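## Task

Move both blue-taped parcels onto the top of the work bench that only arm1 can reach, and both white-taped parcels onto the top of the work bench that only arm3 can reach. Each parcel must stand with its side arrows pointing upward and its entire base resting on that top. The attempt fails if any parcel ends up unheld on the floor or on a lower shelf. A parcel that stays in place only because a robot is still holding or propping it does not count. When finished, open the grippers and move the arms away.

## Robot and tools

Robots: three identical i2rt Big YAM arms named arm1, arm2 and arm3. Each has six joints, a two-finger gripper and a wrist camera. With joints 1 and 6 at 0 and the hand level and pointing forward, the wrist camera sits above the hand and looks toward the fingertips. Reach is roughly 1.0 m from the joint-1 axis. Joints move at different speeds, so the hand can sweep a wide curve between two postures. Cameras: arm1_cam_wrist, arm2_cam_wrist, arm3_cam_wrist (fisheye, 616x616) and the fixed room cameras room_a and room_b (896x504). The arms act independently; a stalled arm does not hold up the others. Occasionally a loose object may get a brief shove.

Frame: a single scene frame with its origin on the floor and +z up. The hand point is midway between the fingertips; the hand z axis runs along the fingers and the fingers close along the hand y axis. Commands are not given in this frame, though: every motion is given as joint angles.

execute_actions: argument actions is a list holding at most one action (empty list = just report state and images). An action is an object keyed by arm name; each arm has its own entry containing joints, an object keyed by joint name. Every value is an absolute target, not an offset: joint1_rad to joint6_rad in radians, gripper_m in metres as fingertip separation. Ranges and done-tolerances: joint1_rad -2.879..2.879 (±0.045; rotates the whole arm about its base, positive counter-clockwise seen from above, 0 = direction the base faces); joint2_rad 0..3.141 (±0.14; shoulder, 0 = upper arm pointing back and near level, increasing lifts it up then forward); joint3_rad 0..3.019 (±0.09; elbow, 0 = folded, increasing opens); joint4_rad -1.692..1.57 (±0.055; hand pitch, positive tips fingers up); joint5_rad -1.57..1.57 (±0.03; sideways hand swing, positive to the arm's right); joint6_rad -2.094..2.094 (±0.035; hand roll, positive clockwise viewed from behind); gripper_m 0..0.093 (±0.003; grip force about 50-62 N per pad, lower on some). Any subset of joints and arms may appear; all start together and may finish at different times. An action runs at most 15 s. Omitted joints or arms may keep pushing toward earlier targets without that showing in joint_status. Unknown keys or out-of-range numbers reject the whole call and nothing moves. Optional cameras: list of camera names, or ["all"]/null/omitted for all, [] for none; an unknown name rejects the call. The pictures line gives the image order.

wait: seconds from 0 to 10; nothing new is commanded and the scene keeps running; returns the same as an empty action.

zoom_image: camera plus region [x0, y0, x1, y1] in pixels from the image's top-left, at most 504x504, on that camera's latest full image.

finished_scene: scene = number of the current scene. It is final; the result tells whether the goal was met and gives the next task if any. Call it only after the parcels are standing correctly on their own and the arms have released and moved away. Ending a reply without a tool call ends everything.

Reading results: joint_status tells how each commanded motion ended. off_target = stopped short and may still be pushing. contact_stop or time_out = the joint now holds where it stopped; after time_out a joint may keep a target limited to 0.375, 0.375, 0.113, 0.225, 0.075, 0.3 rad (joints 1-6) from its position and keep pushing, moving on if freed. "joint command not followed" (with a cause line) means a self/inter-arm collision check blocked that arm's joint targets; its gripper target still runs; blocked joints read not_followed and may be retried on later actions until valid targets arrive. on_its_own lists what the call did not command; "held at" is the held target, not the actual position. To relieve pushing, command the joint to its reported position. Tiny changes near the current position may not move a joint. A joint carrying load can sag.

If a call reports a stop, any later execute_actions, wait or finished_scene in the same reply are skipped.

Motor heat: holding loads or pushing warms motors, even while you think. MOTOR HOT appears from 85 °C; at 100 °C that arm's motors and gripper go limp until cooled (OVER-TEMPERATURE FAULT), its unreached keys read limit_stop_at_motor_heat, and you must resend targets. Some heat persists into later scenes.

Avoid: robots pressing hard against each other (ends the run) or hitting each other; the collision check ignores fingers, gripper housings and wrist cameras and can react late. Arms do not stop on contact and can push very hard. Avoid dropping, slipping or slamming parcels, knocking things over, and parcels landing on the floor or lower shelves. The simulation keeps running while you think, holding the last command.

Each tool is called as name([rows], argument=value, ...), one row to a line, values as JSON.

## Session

execute_actions(actions=[])

Scene clock: 0.00 s.
arm1.joint_positions: joint1_rad=+0.078 joint2_rad=+0.438 joint3_rad=+1.559 joint4_rad=-1.176 joint5_rad=+0.028 joint6_rad=+0.434 gripper_m=+0.094
arm1.joint_status: not commanded
arm1.hand: x=-0.8180 y=+0.8575 z=+1.6018 quat_wxyz=(-0.489, +0.257, -0.678, -0.485) (m; scene frame)
arm2.joint_positions: joint1_rad=+0.433 joint2_rad=+0.577 joint3_rad=+1.601 joint4_rad=-1.304 joint5_rad=+0.218 joint6_rad=+0.636 gripper_m=+0.094
arm2.joint_status: not commanded
arm2.hand: x=+0.1476 y=+0.0916 z=+1.5414 quat_wxyz=(-0.407, -0.786, -0.147, +0.441) (m; scene frame)
arm3.joint_positions: joint1_rad=+0.243 joint2_rad=+0.612 joint3_rad=+1.701 joint4_rad=-1.192 joint5_rad=-0.051 joint6_rad=+0.021 gripper_m=+0.095
arm3.joint_status: not commanded
arm3.hand: x=+0.4743 y=-1.0782 z=+1.6325 quat_wxyz=(-0.194, -0.712, -0.193, +0.647) (m; scene frame)
pictures: arm1_cam_wrist, arm2_cam_wrist, arm3_cam_wrist, room_a, room_b
Images, in order (width x height): arm1_cam_wrist 616x616, arm2_cam_wrist 616x616, arm3_cam_wrist 616x616, room_a 896x504, room_b 896x504.

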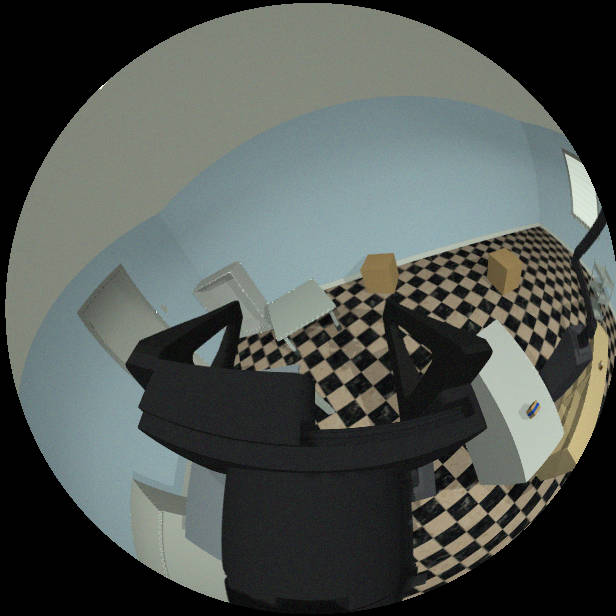

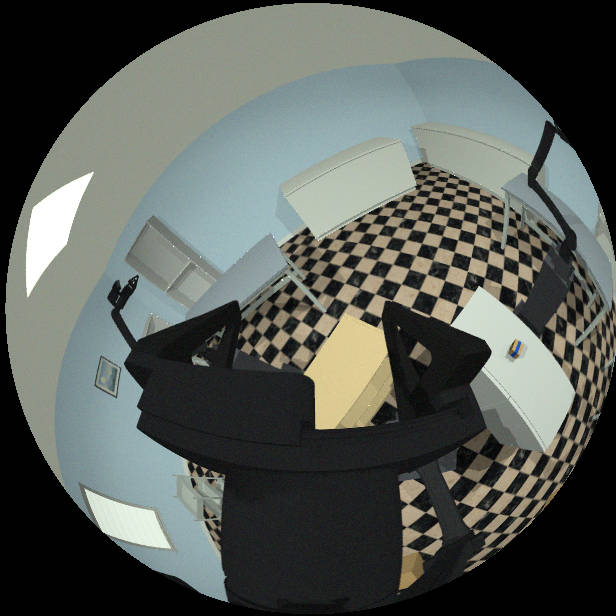

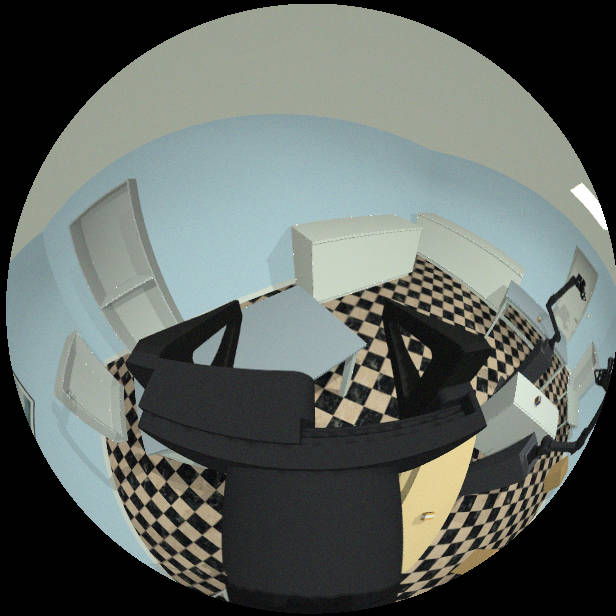

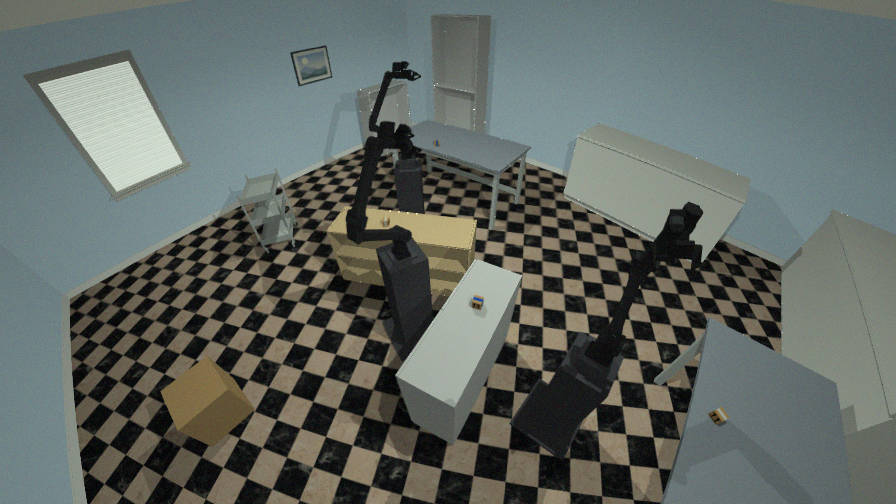

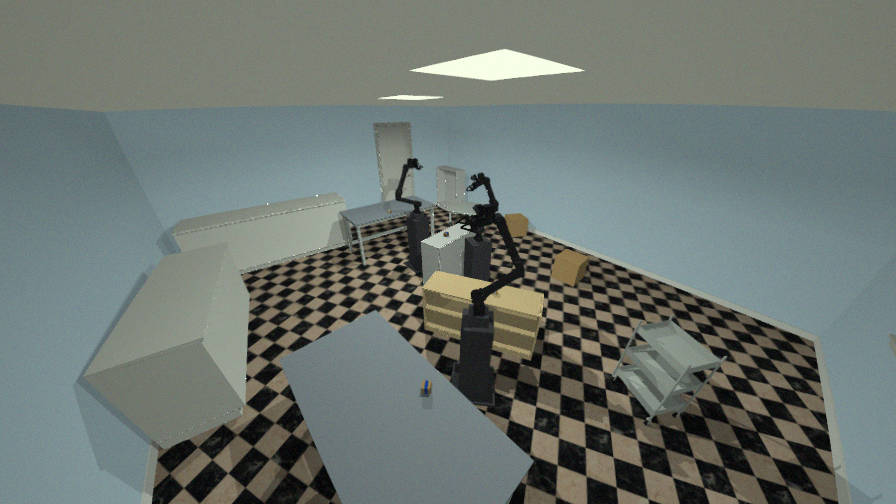

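execute_actions([
  {"arm1":{"joints":{"joint1_rad":1.6,"joint2_rad":1.75,"joint3_rad":1.42,"joint4_rad":-1.22,"joint5_rad":0,"joint6_rad":0}},"arm2":{"joints":{"joint1_rad":-1.14,"joint2_rad":1.75,"joint3_rad":1.42,"joint4_rad":-1.22,"joint5_rad":0,"joint6_rad":0}},"arm3":{"joints":{"joint1_rad":1.15,"joint2_rad":1.85,"joint3_rad":1.52,"joint4_rad":-1.22,"joint5_rad":0,"joint6_rad":0}}},
])

Scene clock: 2.60 s.
arm1.joint_positions: joint1_rad=+1.607 joint2_rad=+1.734 joint3_rad=+1.421 joint4_rad=-1.209 joint5_rad=-0.001 joint6_rad=+0.008 gripper_m=+0.094
arm1.joint_status: all done
arm1.hand: x=-1.3371 y=+0.9731 z=+1.0417 quat_wxyz=(-0.005, +0.975, -0.223, -0.017) (m; scene frame)
arm2.joint_positions: joint1_rad=-1.147 joint2_rad=+1.764 joint3_rad=+1.410 joint4_rad=-1.220 joint5_rad=+0.001 joint6_rad=+0.008 gripper_m=+0.094
arm2.joint_status: all done
arm2.hand: x=-0.2250 y=+0.4554 z=+1.0060 quat_wxyz=(+0.008, -0.977, +0.212, +0.002) (m; scene frame)
arm3.joint_positions: joint1_rad=+1.157 joint2_rad=+1.850 joint3_rad=+1.510 joint4_rad=-1.210 joint5_rad=+0.001 joint6_rad=+0.011 gripper_m=+0.095
arm3.joint_status: all done
arm3.hand: x=+0.5286 y=-1.5426 z=+1.0212 quat_wxyz=(-0.005, -0.762, -0.647, +0.015) (m; scene frame)
pictures: arm1_cam_wrist, arm2_cam_wrist, arm3_cam_wrist, room_a, room_b
Images, in order (width x height): arm1_cam_wrist 616x616, arm2_cam_wrist 616x616, arm3_cam_wrist 616x616, room_a 896x504, room_b 896x504.

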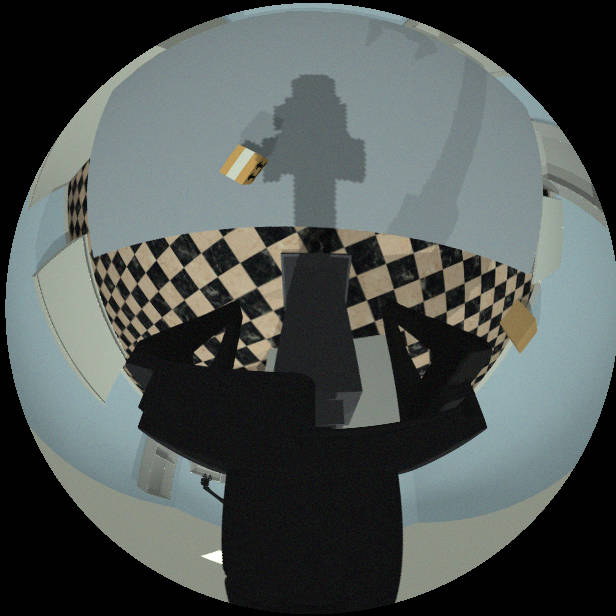

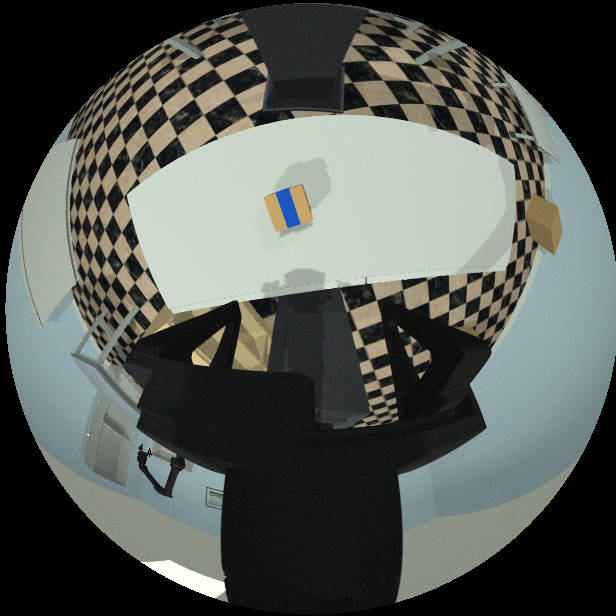

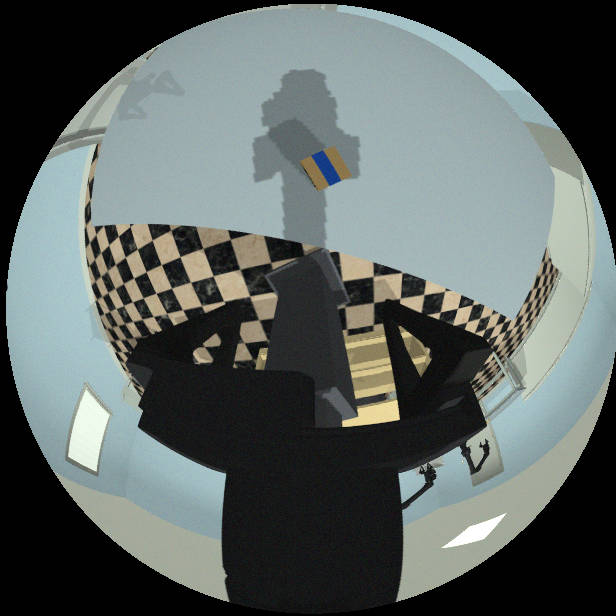

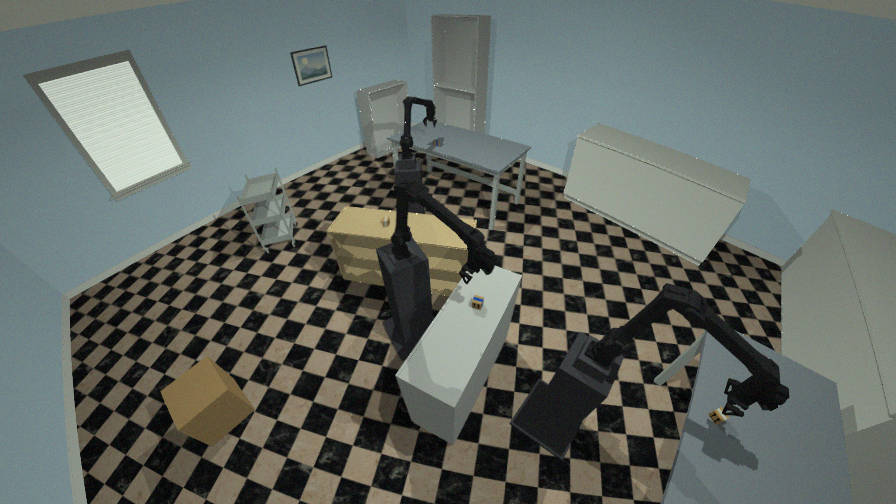

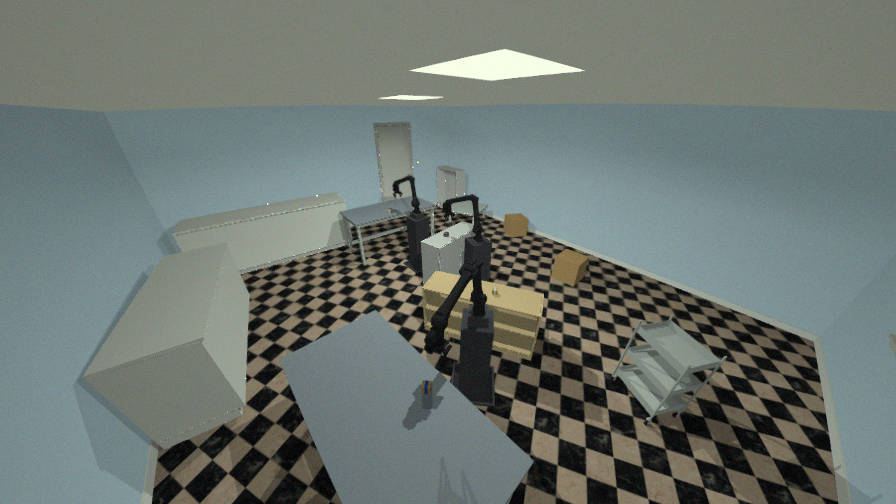

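zoom_image(camera="arm1_cam_wrist", region=[205, 130, 285, 200])

zoom_image(camera="arm2_cam_wrist", region=[250, 170, 330, 240])

zoom_image(camera="arm3_cam_wrist", region=[285, 135, 365, 205])

zoom_image(camera="room_a", region=[450, 280, 510, 325])

zoom_image(camera="room_a", region=[690, 395, 750, 440])

zoom_image(camera="room_b", region=[470, 275, 520, 310])

zoom_image(camera="room_b", region=[400, 370, 460, 415])

Region (205, 130, 285, 200) of arm1_cam_wrist's 616x616 image, scaled by 6.300, with more detail than that image has; it fills the top 441 rows of this view, and the rest is white.

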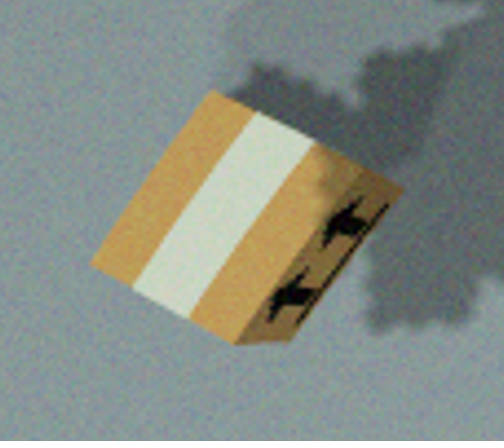

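Region (250, 170, 330, 240) of arm2_cam_wrist's 616x616 image, scaled by 6.300, with more detail than that image has; it fills the top 441 rows of this view, and the rest is white.

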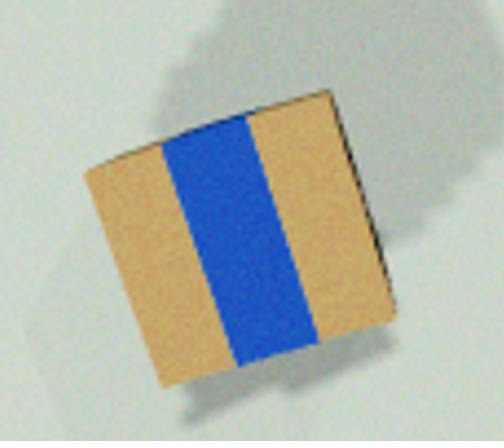

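Region (285, 135, 365, 205) of arm3_cam_wrist's 616x616 image, scaled by 6.300, with more detail than that image has; it fills the top 441 rows of this view, and the rest is white.

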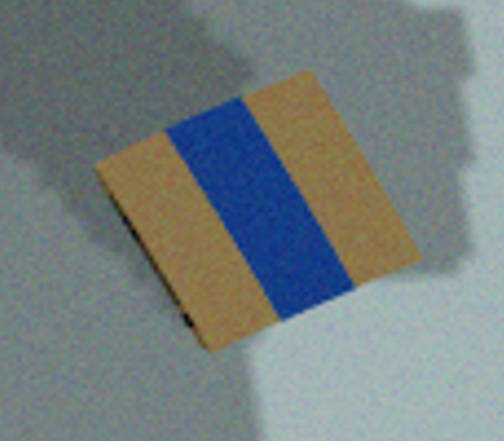

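Region (450, 280, 510, 325) of room_a's 896x504 image, scaled by 8.400, with more detail than that image has; it fills the top 378 rows of this view, and the rest is white.

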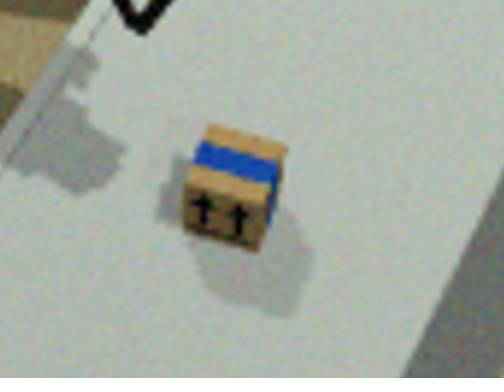

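Region (690, 395, 750, 440) of room_a's 896x504 image, scaled by 8.400, with more detail than that image has; it fills the top 378 rows of this view, and the rest is white.

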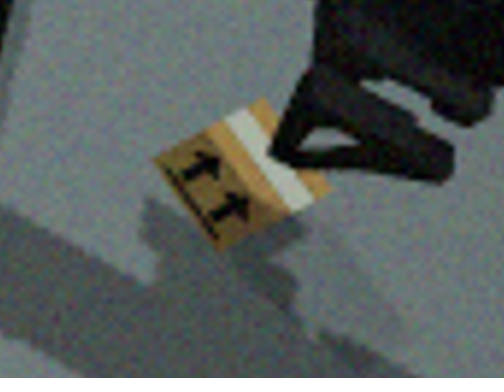

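Region (470, 275, 520, 310) of room_b's 896x504 image, scaled by 10.080, with more detail than that image has; it fills the top 353 rows of this view, and the rest is white.

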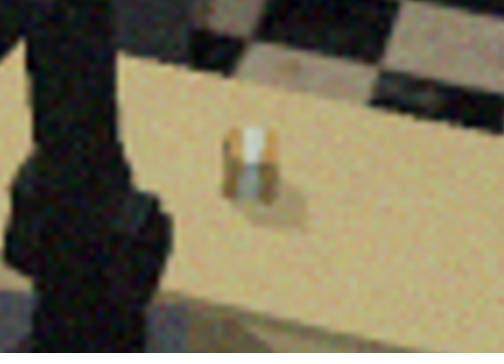

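Region (400, 370, 460, 415) of room_b's 896x504 image, scaled by 8.400, with more detail than that image has; it fills the top 378 rows of this view, and the rest is white.

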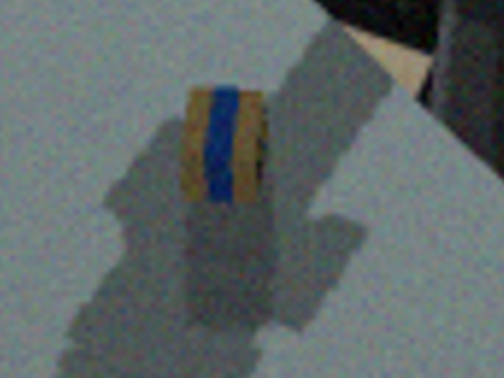

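execute_actions([
  {"arm1":{"joints":{"joint1_rad":1.77,"joint2_rad":2.165,"joint3_rad":1.79,"joint4_rad":-1.16,"joint6_rad":-0.69}},"arm2":{"joints":{"joint1_rad":1.0,"joint2_rad":1.9,"joint3_rad":1.5,"joint4_rad":-1.17}},"arm3":{"joints":{"joint1_rad":1.125,"joint2_rad":2.22,"joint3_rad":1.88,"joint4_rad":-1.155,"joint6_rad":1.07}}},
], cameras=["arm1_cam_wrist","arm2_cam_wrist","arm3_cam_wrist"])

Scene clock: 8.03 s.
arm1.joint_positions: joint1_rad=+1.779 joint2_rad=+2.159 joint3_rad=+1.738 joint4_rad=-1.165 joint5_rad=-0.001 joint6_rad=-0.681 gripper_m=+0.094
arm1.joint_status: all done
arm1.hand: x=-1.4703 y=+0.9170 z=+0.9157 quat_wxyz=(+0.006, +0.979, +0.204, +0.013) (m; scene frame)
arm2.joint_positions: joint1_rad=+1.008 joint2_rad=+1.919 joint3_rad=+1.471 joint4_rad=-1.170 joint5_rad=-0.001 joint6_rad=+0.006 gripper_m=+0.094
arm2.joint_status: all done
arm2.hand: x=+0.3375 y=-0.2960 z=+0.9328 quat_wxyz=(+0.025, -0.648, -0.761, -0.020) (m; scene frame)
arm3.joint_positions: joint1_rad=+1.130 joint2_rad=+2.233 joint3_rad=+1.825 joint4_rad=-1.161 joint5_rad=+0.001 joint6_rad=+1.057 gripper_m=+0.095
arm3.joint_status: all done
arm3.hand: x=+0.4936 y=-1.6416 z=+0.9098 quat_wxyz=(-0.003, -0.986, -0.166, +0.008) (m; scene frame)
pictures: arm1_cam_wrist, arm2_cam_wrist, arm3_cam_wrist
Images, in order (width x height): arm1_cam_wrist 616x616, arm2_cam_wrist 616x616, arm3_cam_wrist 616x616.

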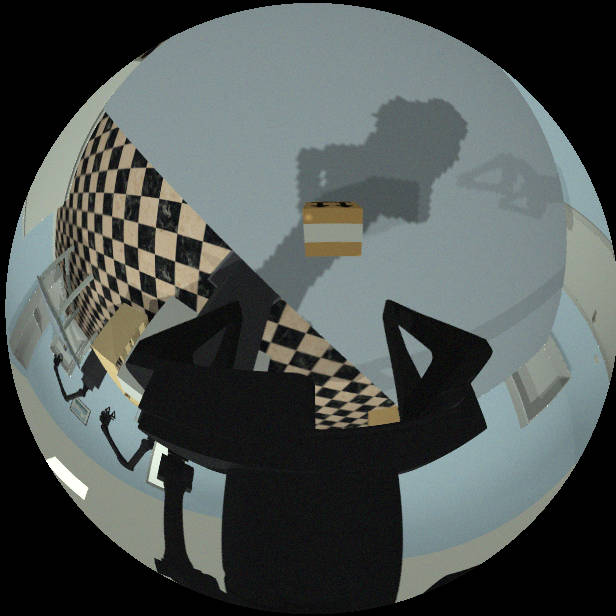

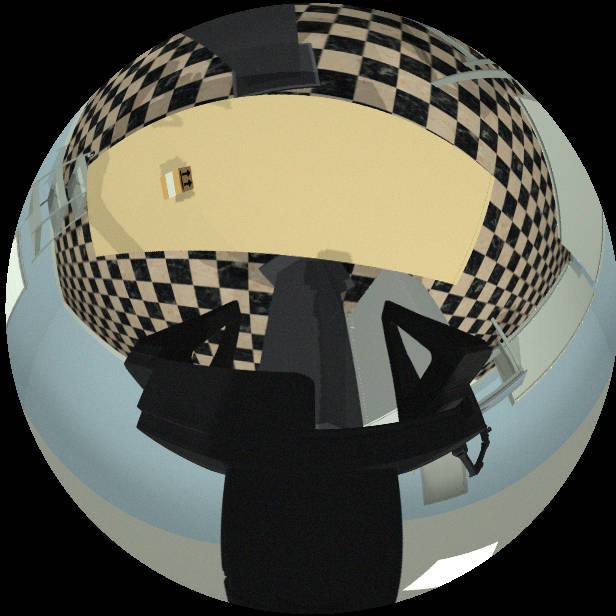

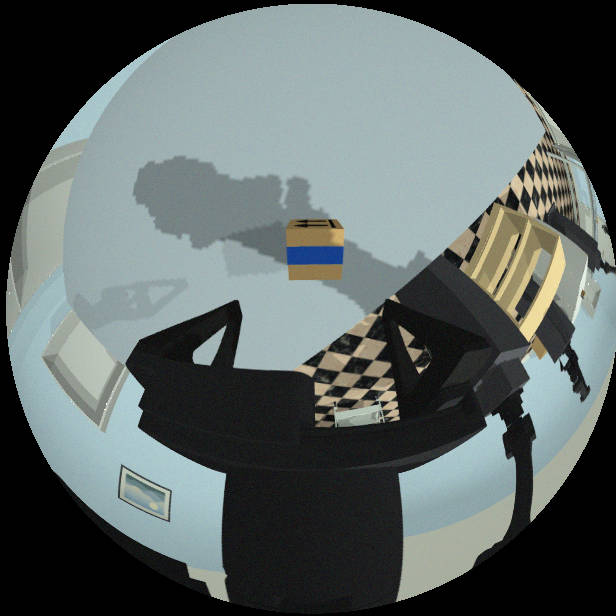

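zoom_image(camera="arm2_cam_wrist", region=[140, 150, 210, 210])

zoom_image(camera="arm3_cam_wrist", region=[270, 205, 360, 290])

zoom_image(camera="arm1_cam_wrist", region=[290, 190, 380, 270])

Region (140, 150, 210, 210) of arm2_cam_wrist's 616x616 image, scaled by 7.200, with more detail than that image has; it fills the top 432 rows of this view, and the rest is white.

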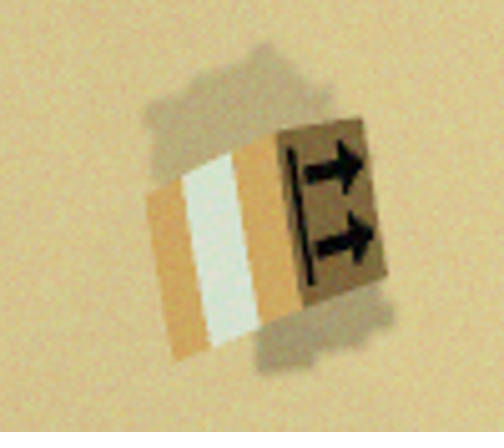

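Region (270, 205, 360, 290) of arm3_cam_wrist's 616x616 image, scaled by 5.600, with more detail than that image has.

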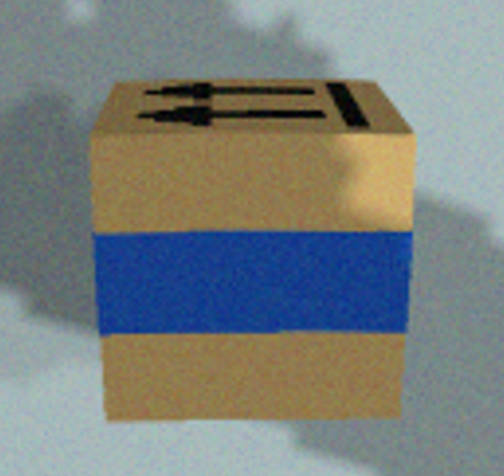

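Region (290, 190, 380, 270) of arm1_cam_wrist's 616x616 image, scaled by 5.600, with more detail than that image has.

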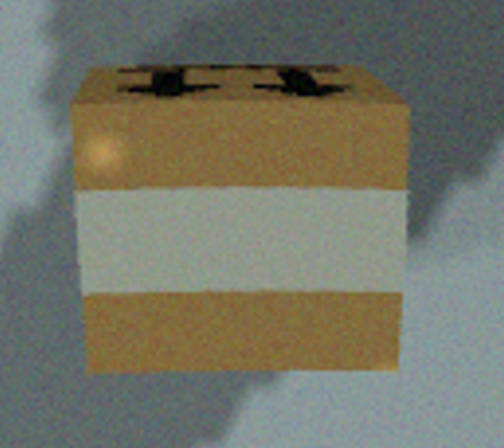

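execute_actions([
  {"arm1":{"joints":{"joint1_rad":1.762,"joint2_rad":2.3,"joint3_rad":1.81,"joint4_rad":-1.01}},"arm2":{"joints":{"joint1_rad":-0.2,"joint2_rad":1.6}},"arm3":{"joints":{"joint6_rad":-0.525}}},
], cameras=["arm1_cam_wrist"])

execute_actions([
  {"arm1":{"joints":{"joint2_rad":2.37,"joint4_rad":-0.955}},"arm3":{"joints":{"joint2_rad":2.37,"joint3_rad":1.80,"joint4_rad":-0.985}}},
], cameras=["arm1_cam_wrist","arm3_cam_wrist"])

Scene clock: 14.53 s.
arm1.joint_positions: joint1_rad=+1.774 joint2_rad=+2.287 joint3_rad=+1.777 joint4_rad=-1.021 joint5_rad=-0.001 joint6_rad=-0.681 gripper_m=+0.094
arm1.joint_status: all done
arm1.hand: x=-1.4987 y=+0.9283 z=+0.8486 quat_wxyz=(-0.006, +0.979, +0.202, -0.011) (m; scene frame)
arm2.joint_positions: joint1_rad=-0.207 joint2_rad=+1.610 joint3_rad=+1.479 joint4_rad=-1.170 joint5_rad=+0.001 joint6_rad=+0.005 gripper_m=+0.094
arm2.joint_status: all done
arm2.hand: x=-0.2275 y=-0.0309 z=+1.1065 quat_wxyz=(-0.026, -0.958, -0.254, +0.130) (m; scene frame)
arm3.joint_positions: joint1_rad=+1.130 joint2_rad=+2.233 joint3_rad=+1.825 joint4_rad=-1.161 joint5_rad=+0.001 joint6_rad=-0.512 gripper_m=+0.095
arm3.joint_status: all done
arm3.hand: x=+0.4936 y=-1.6416 z=+0.9098 quat_wxyz=(+0.003, -0.580, -0.814, +0.008) (m; scene frame)
pictures: arm1_cam_wrist
Images, in order (width x height): arm1_cam_wrist 616x616.

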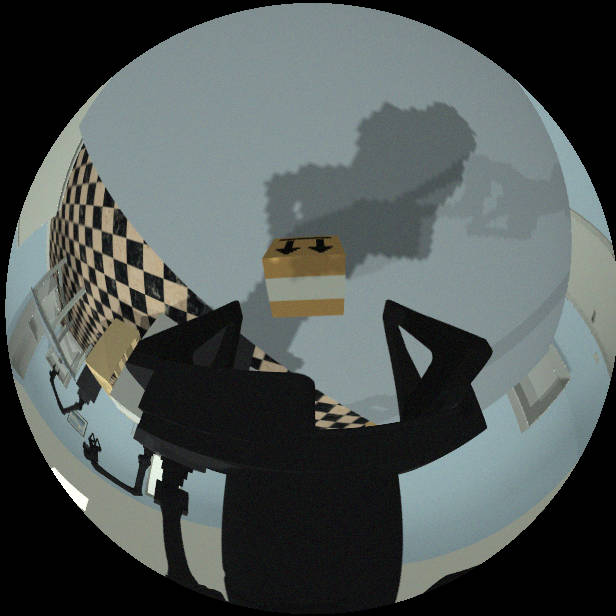

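Scene clock: 15.60 s.
arm1.joint_positions: joint1_rad=+1.774 joint2_rad=+2.342 joint3_rad=+1.777 joint4_rad=-0.967 joint5_rad=-0.001 joint6_rad=-0.681 gripper_m=+0.094
arm1.joint_status: all done
arm1.hand: x=-1.5000 y=+0.9288 z=+0.8139 quat_wxyz=(-0.006, +0.979, +0.202, -0.011) (m; scene frame)
arm2.joint_positions: joint1_rad=-0.207 joint2_rad=+1.610 joint3_rad=+1.479 joint4_rad=-1.170 joint5_rad=+0.001 joint6_rad=+0.005 gripper_m=+0.094
arm2.joint_status: not commanded
arm2.hand: x=-0.2275 y=-0.0309 z=+1.1065 quat_wxyz=(-0.026, -0.958, -0.254, +0.130) (m; scene frame)
arm3.joint_positions: joint1_rad=+1.130 joint2_rad=+2.383 joint3_rad=+1.789 joint4_rad=-0.997 joint5_rad=+0.001 joint6_rad=-0.513 gripper_m=+0.095
arm3.joint_status: all done
arm3.hand: x=+0.4930 y=-1.6383 z=+0.8020 quat_wxyz=(+0.007, -0.580, -0.814, -0.002) (m; scene frame)
pictures: arm1_cam_wrist, arm3_cam_wrist
Images, in order (width x height): arm1_cam_wrist 616x616, arm3_cam_wrist 616x616.

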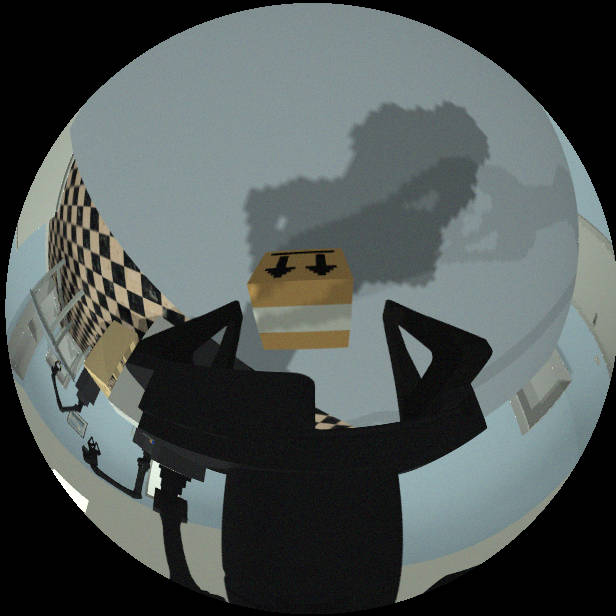

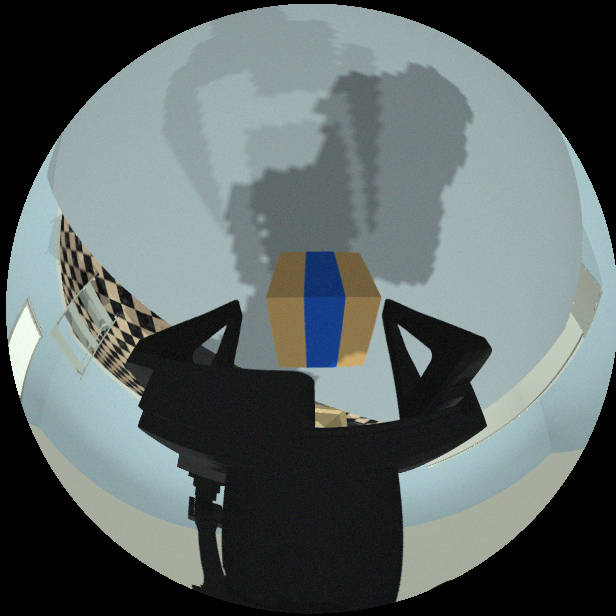

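execute_actions([
  {"arm1":{"joints":{"joint2_rad":2.39,"gripper_m":0.04}},"arm3":{"joints":{"gripper_m":0.04}}},
], cameras=[])

execute_actions([
  {"arm1":{"joints":{"joint2_rad":2.15}},"arm3":{"joints":{"joint2_rad":2.2}}},
], cameras=["arm1_cam_wrist","arm3_cam_wrist"])

Scene clock: 16.83 s.
arm1.joint_positions: joint1_rad=+1.774 joint2_rad=+2.344 joint3_rad=+1.777 joint4_rad=-0.966 joint5_rad=-0.001 joint6_rad=-0.681 gripper_m=+0.054
arm1.joint_status: gripper_m off_target (ended at +0.054, target +0.040); the others done
arm1.hand: x=-1.4997 y=+0.9287 z=+0.8125 quat_wxyz=(-0.006, +0.979, +0.202, -0.010) (m; scene frame)
arm2.joint_positions: joint1_rad=-0.207 joint2_rad=+1.610 joint3_rad=+1.479 joint4_rad=-1.170 joint5_rad=+0.001 joint6_rad=+0.005 gripper_m=+0.094
arm2.joint_status: not commanded
arm2.hand: x=-0.2275 y=-0.0309 z=+1.1065 quat_wxyz=(-0.026, -0.958, -0.254, +0.130) (m; scene frame)
arm3.joint_positions: joint1_rad=+1.130 joint2_rad=+2.383 joint3_rad=+1.789 joint4_rad=-0.996 joint5_rad=+0.000 joint6_rad=-0.513 gripper_m=+0.053
arm3.joint_status: gripper_m off_target (ended at +0.053, target +0.040)
arm3.hand: x=+0.4931 y=-1.6384 z=+0.8020 quat_wxyz=(+0.007, -0.580, -0.815, -0.002) (m; scene frame)
pictures: none
No camera images: the call's "cameras" was empty. Leave "cameras" out to get every camera's image.

Scene clock: 18.07 s.
arm1.joint_positions: joint1_rad=+1.774 joint2_rad=+2.127 joint3_rad=+1.780 joint4_rad=-0.965 joint5_rad=-0.001 joint6_rad=-0.681 gripper_m=+0.054
arm1.joint_status: all done
arm1.hand: x=-1.5357 y=+0.9386 z=+0.9576 quat_wxyz=(-0.057, +0.972, +0.201, -0.108) (m; scene frame)
arm2.joint_positions: joint1_rad=-0.207 joint2_rad=+1.610 joint3_rad=+1.479 joint4_rad=-1.170 joint5_rad=+0.001 joint6_rad=+0.005 gripper_m=+0.094
arm2.joint_status: not commanded
arm2.hand: x=-0.2275 y=-0.0309 z=+1.1065 quat_wxyz=(-0.026, -0.958, -0.254, +0.130) (m; scene frame)
arm3.joint_positions: joint1_rad=+1.130 joint2_rad=+2.187 joint3_rad=+1.787 joint4_rad=-0.996 joint5_rad=+0.000 joint6_rad=-0.513 gripper_m=+0.053
arm3.joint_status: all done
arm3.hand: x=+0.4883 y=-1.6724 z=+0.9297 quat_wxyz=(-0.034, -0.577, -0.812, +0.086) (m; scene frame)
pictures: arm1_cam_wrist, arm3_cam_wrist
Images, in order (width x height): arm1_cam_wrist 616x616, arm3_cam_wrist 616x616.

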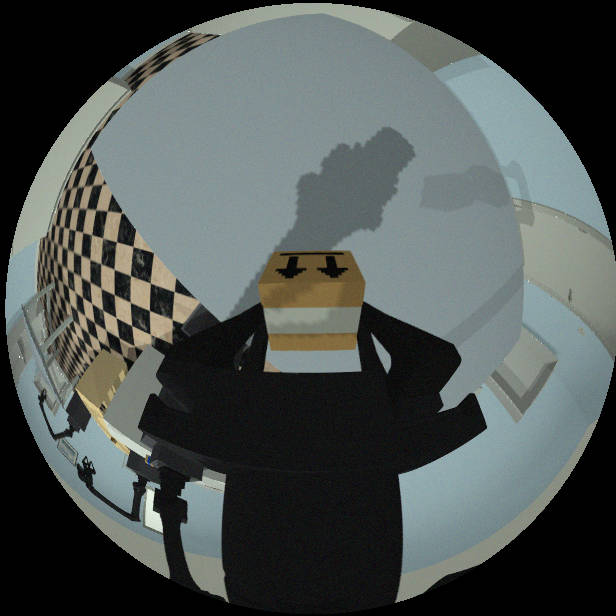

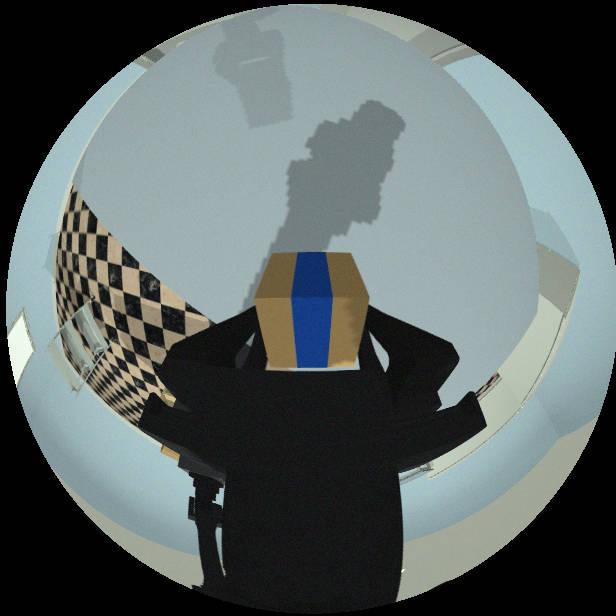

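execute_actions([
  {"arm1":{"joints":{"joint1_rad":-1.214,"joint2_rad":2.26,"joint3_rad":1.83,"joint4_rad":-1.09,"joint6_rad":0.63}},"arm3":{"joints":{"joint1_rad":-1.262,"joint2_rad":2.3,"joint3_rad":2.1,"joint4_rad":-1.3,"joint6_rad":0.62}}},
], cameras=["arm1_cam_wrist","arm3_cam_wrist"])

Scene clock: 22.37 s.
arm1.joint_positions: joint1_rad=-1.222 joint2_rad=+2.258 joint3_rad=+1.808 joint4_rad=-1.079 joint5_rad=+0.002 joint6_rad=+0.622 gripper_m=+0.054
arm1.joint_status: all done
arm1.hand: x=-0.1966 y=+0.6611 z=+0.8964 quat_wxyz=(-0.027, -0.367, -0.930, -0.006) (m; scene frame)
arm2.joint_positions: joint1_rad=-0.207 joint2_rad=+1.610 joint3_rad=+1.479 joint4_rad=-1.170 joint5_rad=+0.001 joint6_rad=+0.005 gripper_m=+0.094
arm2.joint_status: not commanded
arm2.hand: x=-0.2275 y=-0.0309 z=+1.1065 quat_wxyz=(-0.026, -0.958, -0.254, +0.130) (m; scene frame)
arm3.joint_positions: joint1_rad=-1.259 joint2_rad=+2.320 joint3_rad=+2.076 joint4_rad=-1.289 joint5_rad=+0.001 joint6_rad=+0.609 gripper_m=+0.053
arm3.joint_status: all done
arm3.hand: x=+0.2280 y=-0.3967 z=+0.9371 quat_wxyz=(-0.003, -0.694, +0.719, +0.020) (m; scene frame)
pictures: arm1_cam_wrist, arm3_cam_wrist
Images, in order (width x height): arm1_cam_wrist 616x616, arm3_cam_wrist 616x616.

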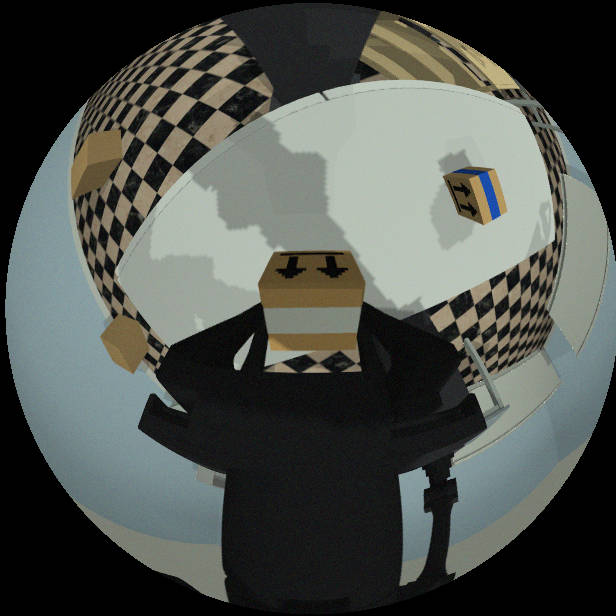

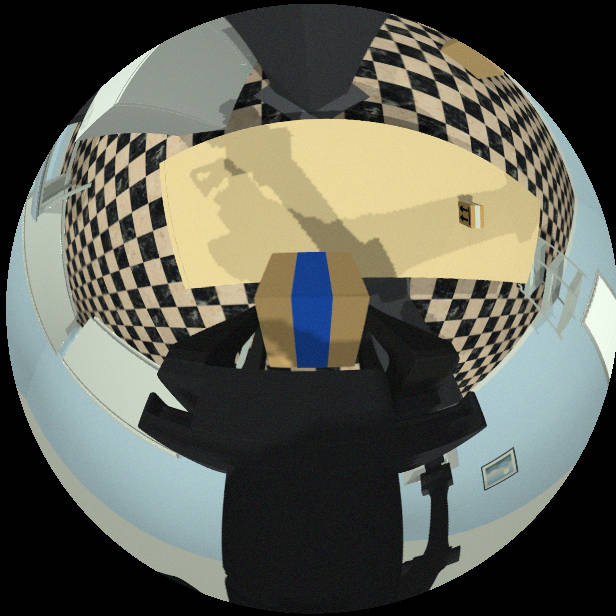

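execute_actions(actions=[])

Scene clock: 24.87 s.
arm1.joint_positions: joint1_rad=-1.222 joint2_rad=+2.258 joint3_rad=+1.808 joint4_rad=-1.079 joint5_rad=+0.002 joint6_rad=+0.622 gripper_m=+0.054
arm1.joint_status: all done
arm1.hand: x=-0.1966 y=+0.6611 z=+0.8964 quat_wxyz=(-0.027, -0.367, -0.930, -0.006) (m; scene frame)
arm2.joint_positions: joint1_rad=-0.207 joint2_rad=+1.610 joint3_rad=+1.479 joint4_rad=-1.170 joint5_rad=+0.001 joint6_rad=+0.005 gripper_m=+0.094
arm2.joint_status: not commanded
arm2.hand: x=-0.2275 y=-0.0309 z=+1.1065 quat_wxyz=(-0.026, -0.958, -0.254, +0.130) (m; scene frame)
arm3.joint_positions: joint1_rad=-1.259 joint2_rad=+2.320 joint3_rad=+2.076 joint4_rad=-1.289 joint5_rad=+0.001 joint6_rad=+0.609 gripper_m=+0.053
arm3.joint_status: all done
arm3.hand: x=+0.2280 y=-0.3967 z=+0.9371 quat_wxyz=(-0.003, -0.694, +0.719, +0.020) (m; scene frame)
pictures: arm1_cam_wrist, arm2_cam_wrist, arm3_cam_wrist, room_a, room_b
Images, in order (width x height): arm1_cam_wrist 616x616, arm2_cam_wrist 616x616, arm3_cam_wrist 616x616, room_a 896x504, room_b 896x504.

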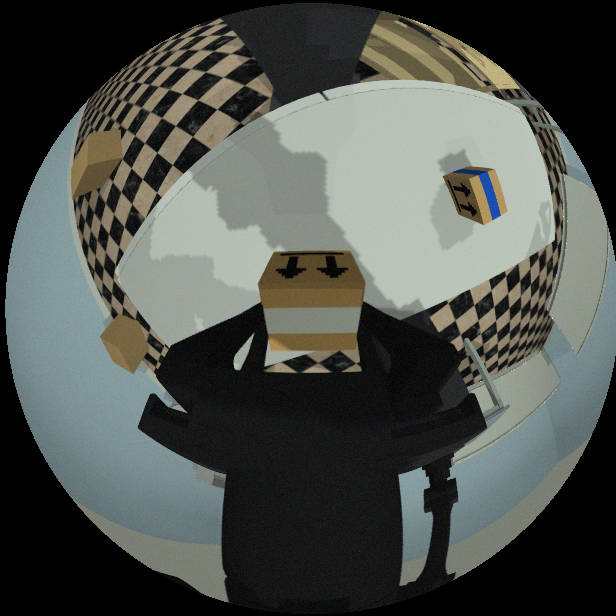

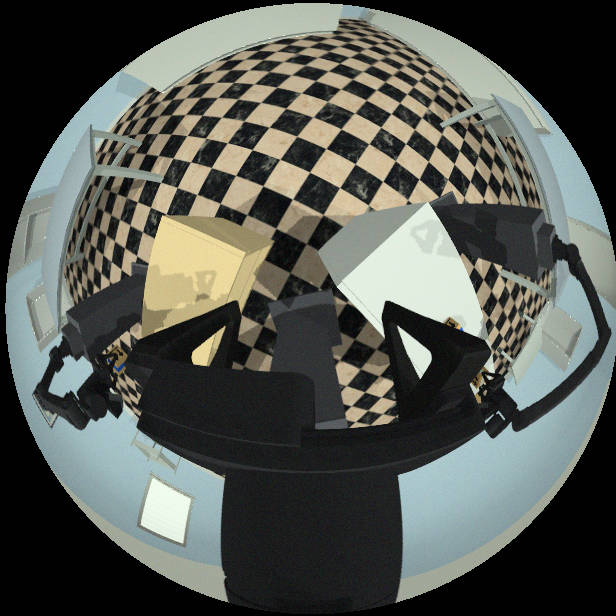

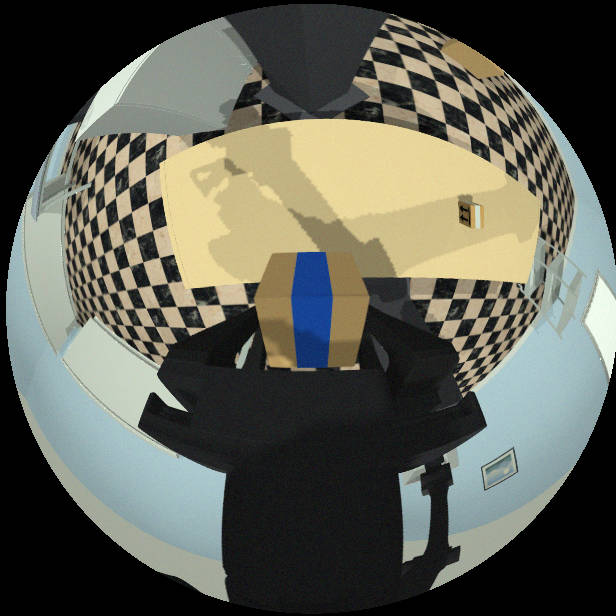

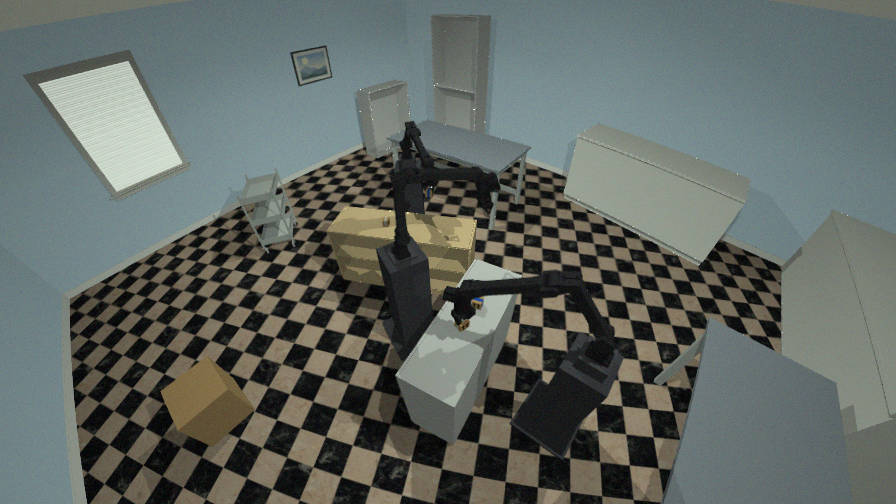

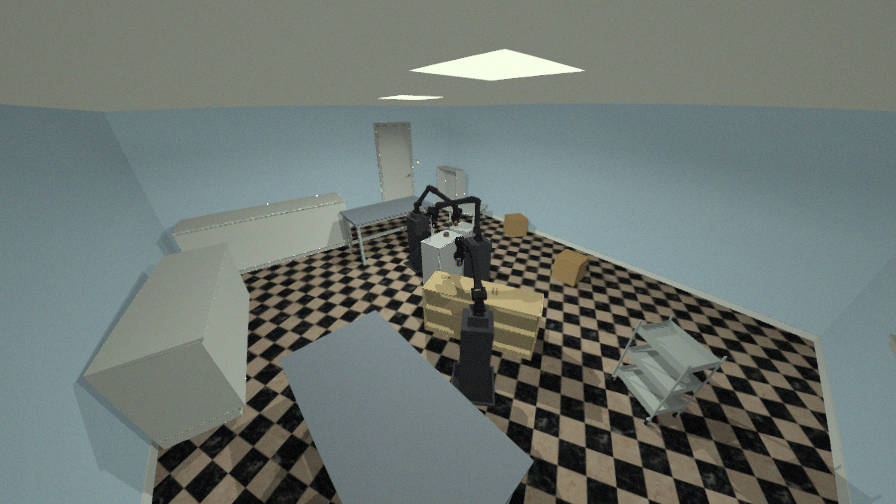

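execute_actions([
  {"arm1":{"joints":{"joint2_rad":2.47,"joint3_rad":2.17,"joint4_rad":-1.22}},"arm3":{"joints":{"joint2_rad":2.6,"joint3_rad":2.06,"joint4_rad":-1.02}}},
], cameras=["arm1_cam_wrist","arm3_cam_wrist"])

Scene clock: 30.43 s.
arm1.joint_positions: joint1_rad=-1.222 joint2_rad=+2.458 joint3_rad=+2.118 joint4_rad=-1.210 joint5_rad=+0.002 joint6_rad=+0.622 gripper_m=+0.054
arm1.joint_status: all done
arm1.hand: x=-0.1421 y=+0.6540 z=+0.8721 quat_wxyz=(-0.017, -0.367, -0.930, -0.003) (m; scene frame)
arm2.joint_positions: joint1_rad=-0.207 joint2_rad=+1.610 joint3_rad=+1.479 joint4_rad=-1.170 joint5_rad=+0.001 joint6_rad=+0.005 gripper_m=+0.094
arm2.joint_status: not commanded
arm2.hand: x=-0.2275 y=-0.0309 z=+1.1065 quat_wxyz=(-0.026, -0.958, -0.254, +0.130) (m; scene frame)
arm3.joint_positions: joint1_rad=-1.259 joint2_rad=+2.625 joint3_rad=+2.031 joint4_rad=-1.031 joint5_rad=+0.001 joint6_rad=+0.609 gripper_m=+0.053
arm3.joint_status: all done
arm3.hand: x=+0.2367 y=-0.4164 z=+0.7130 quat_wxyz=(-0.012, -0.694, +0.719, -0.025) (m; scene frame)
pictures: arm1_cam_wrist, arm3_cam_wrist
Images, in order (width x height): arm1_cam_wrist 616x616, arm3_cam_wrist 616x616.

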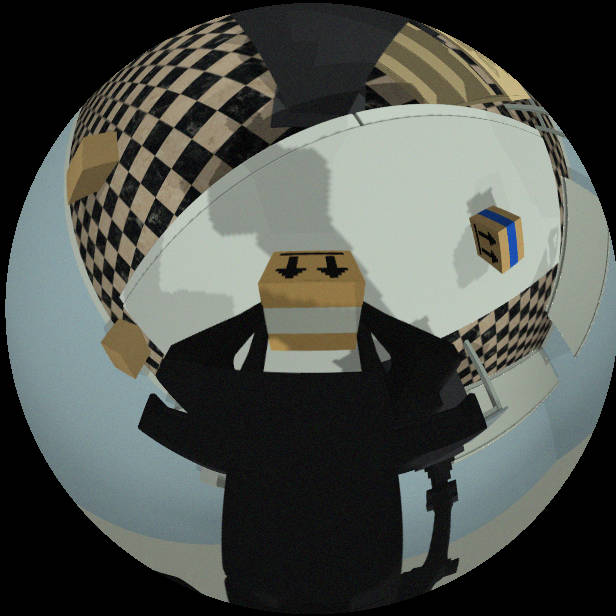

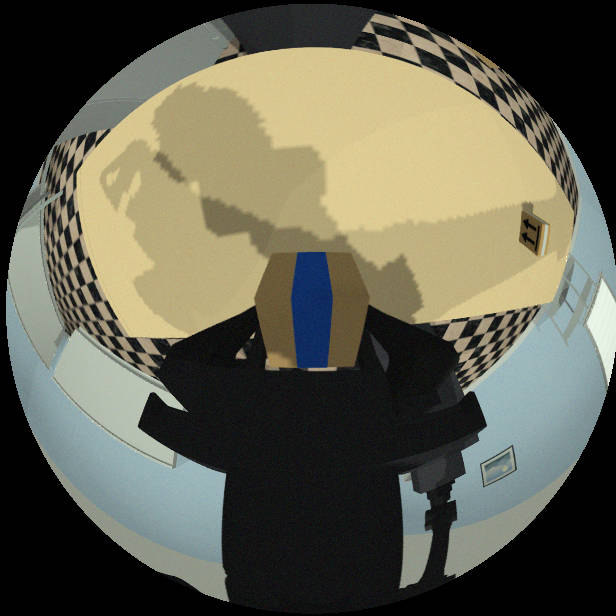

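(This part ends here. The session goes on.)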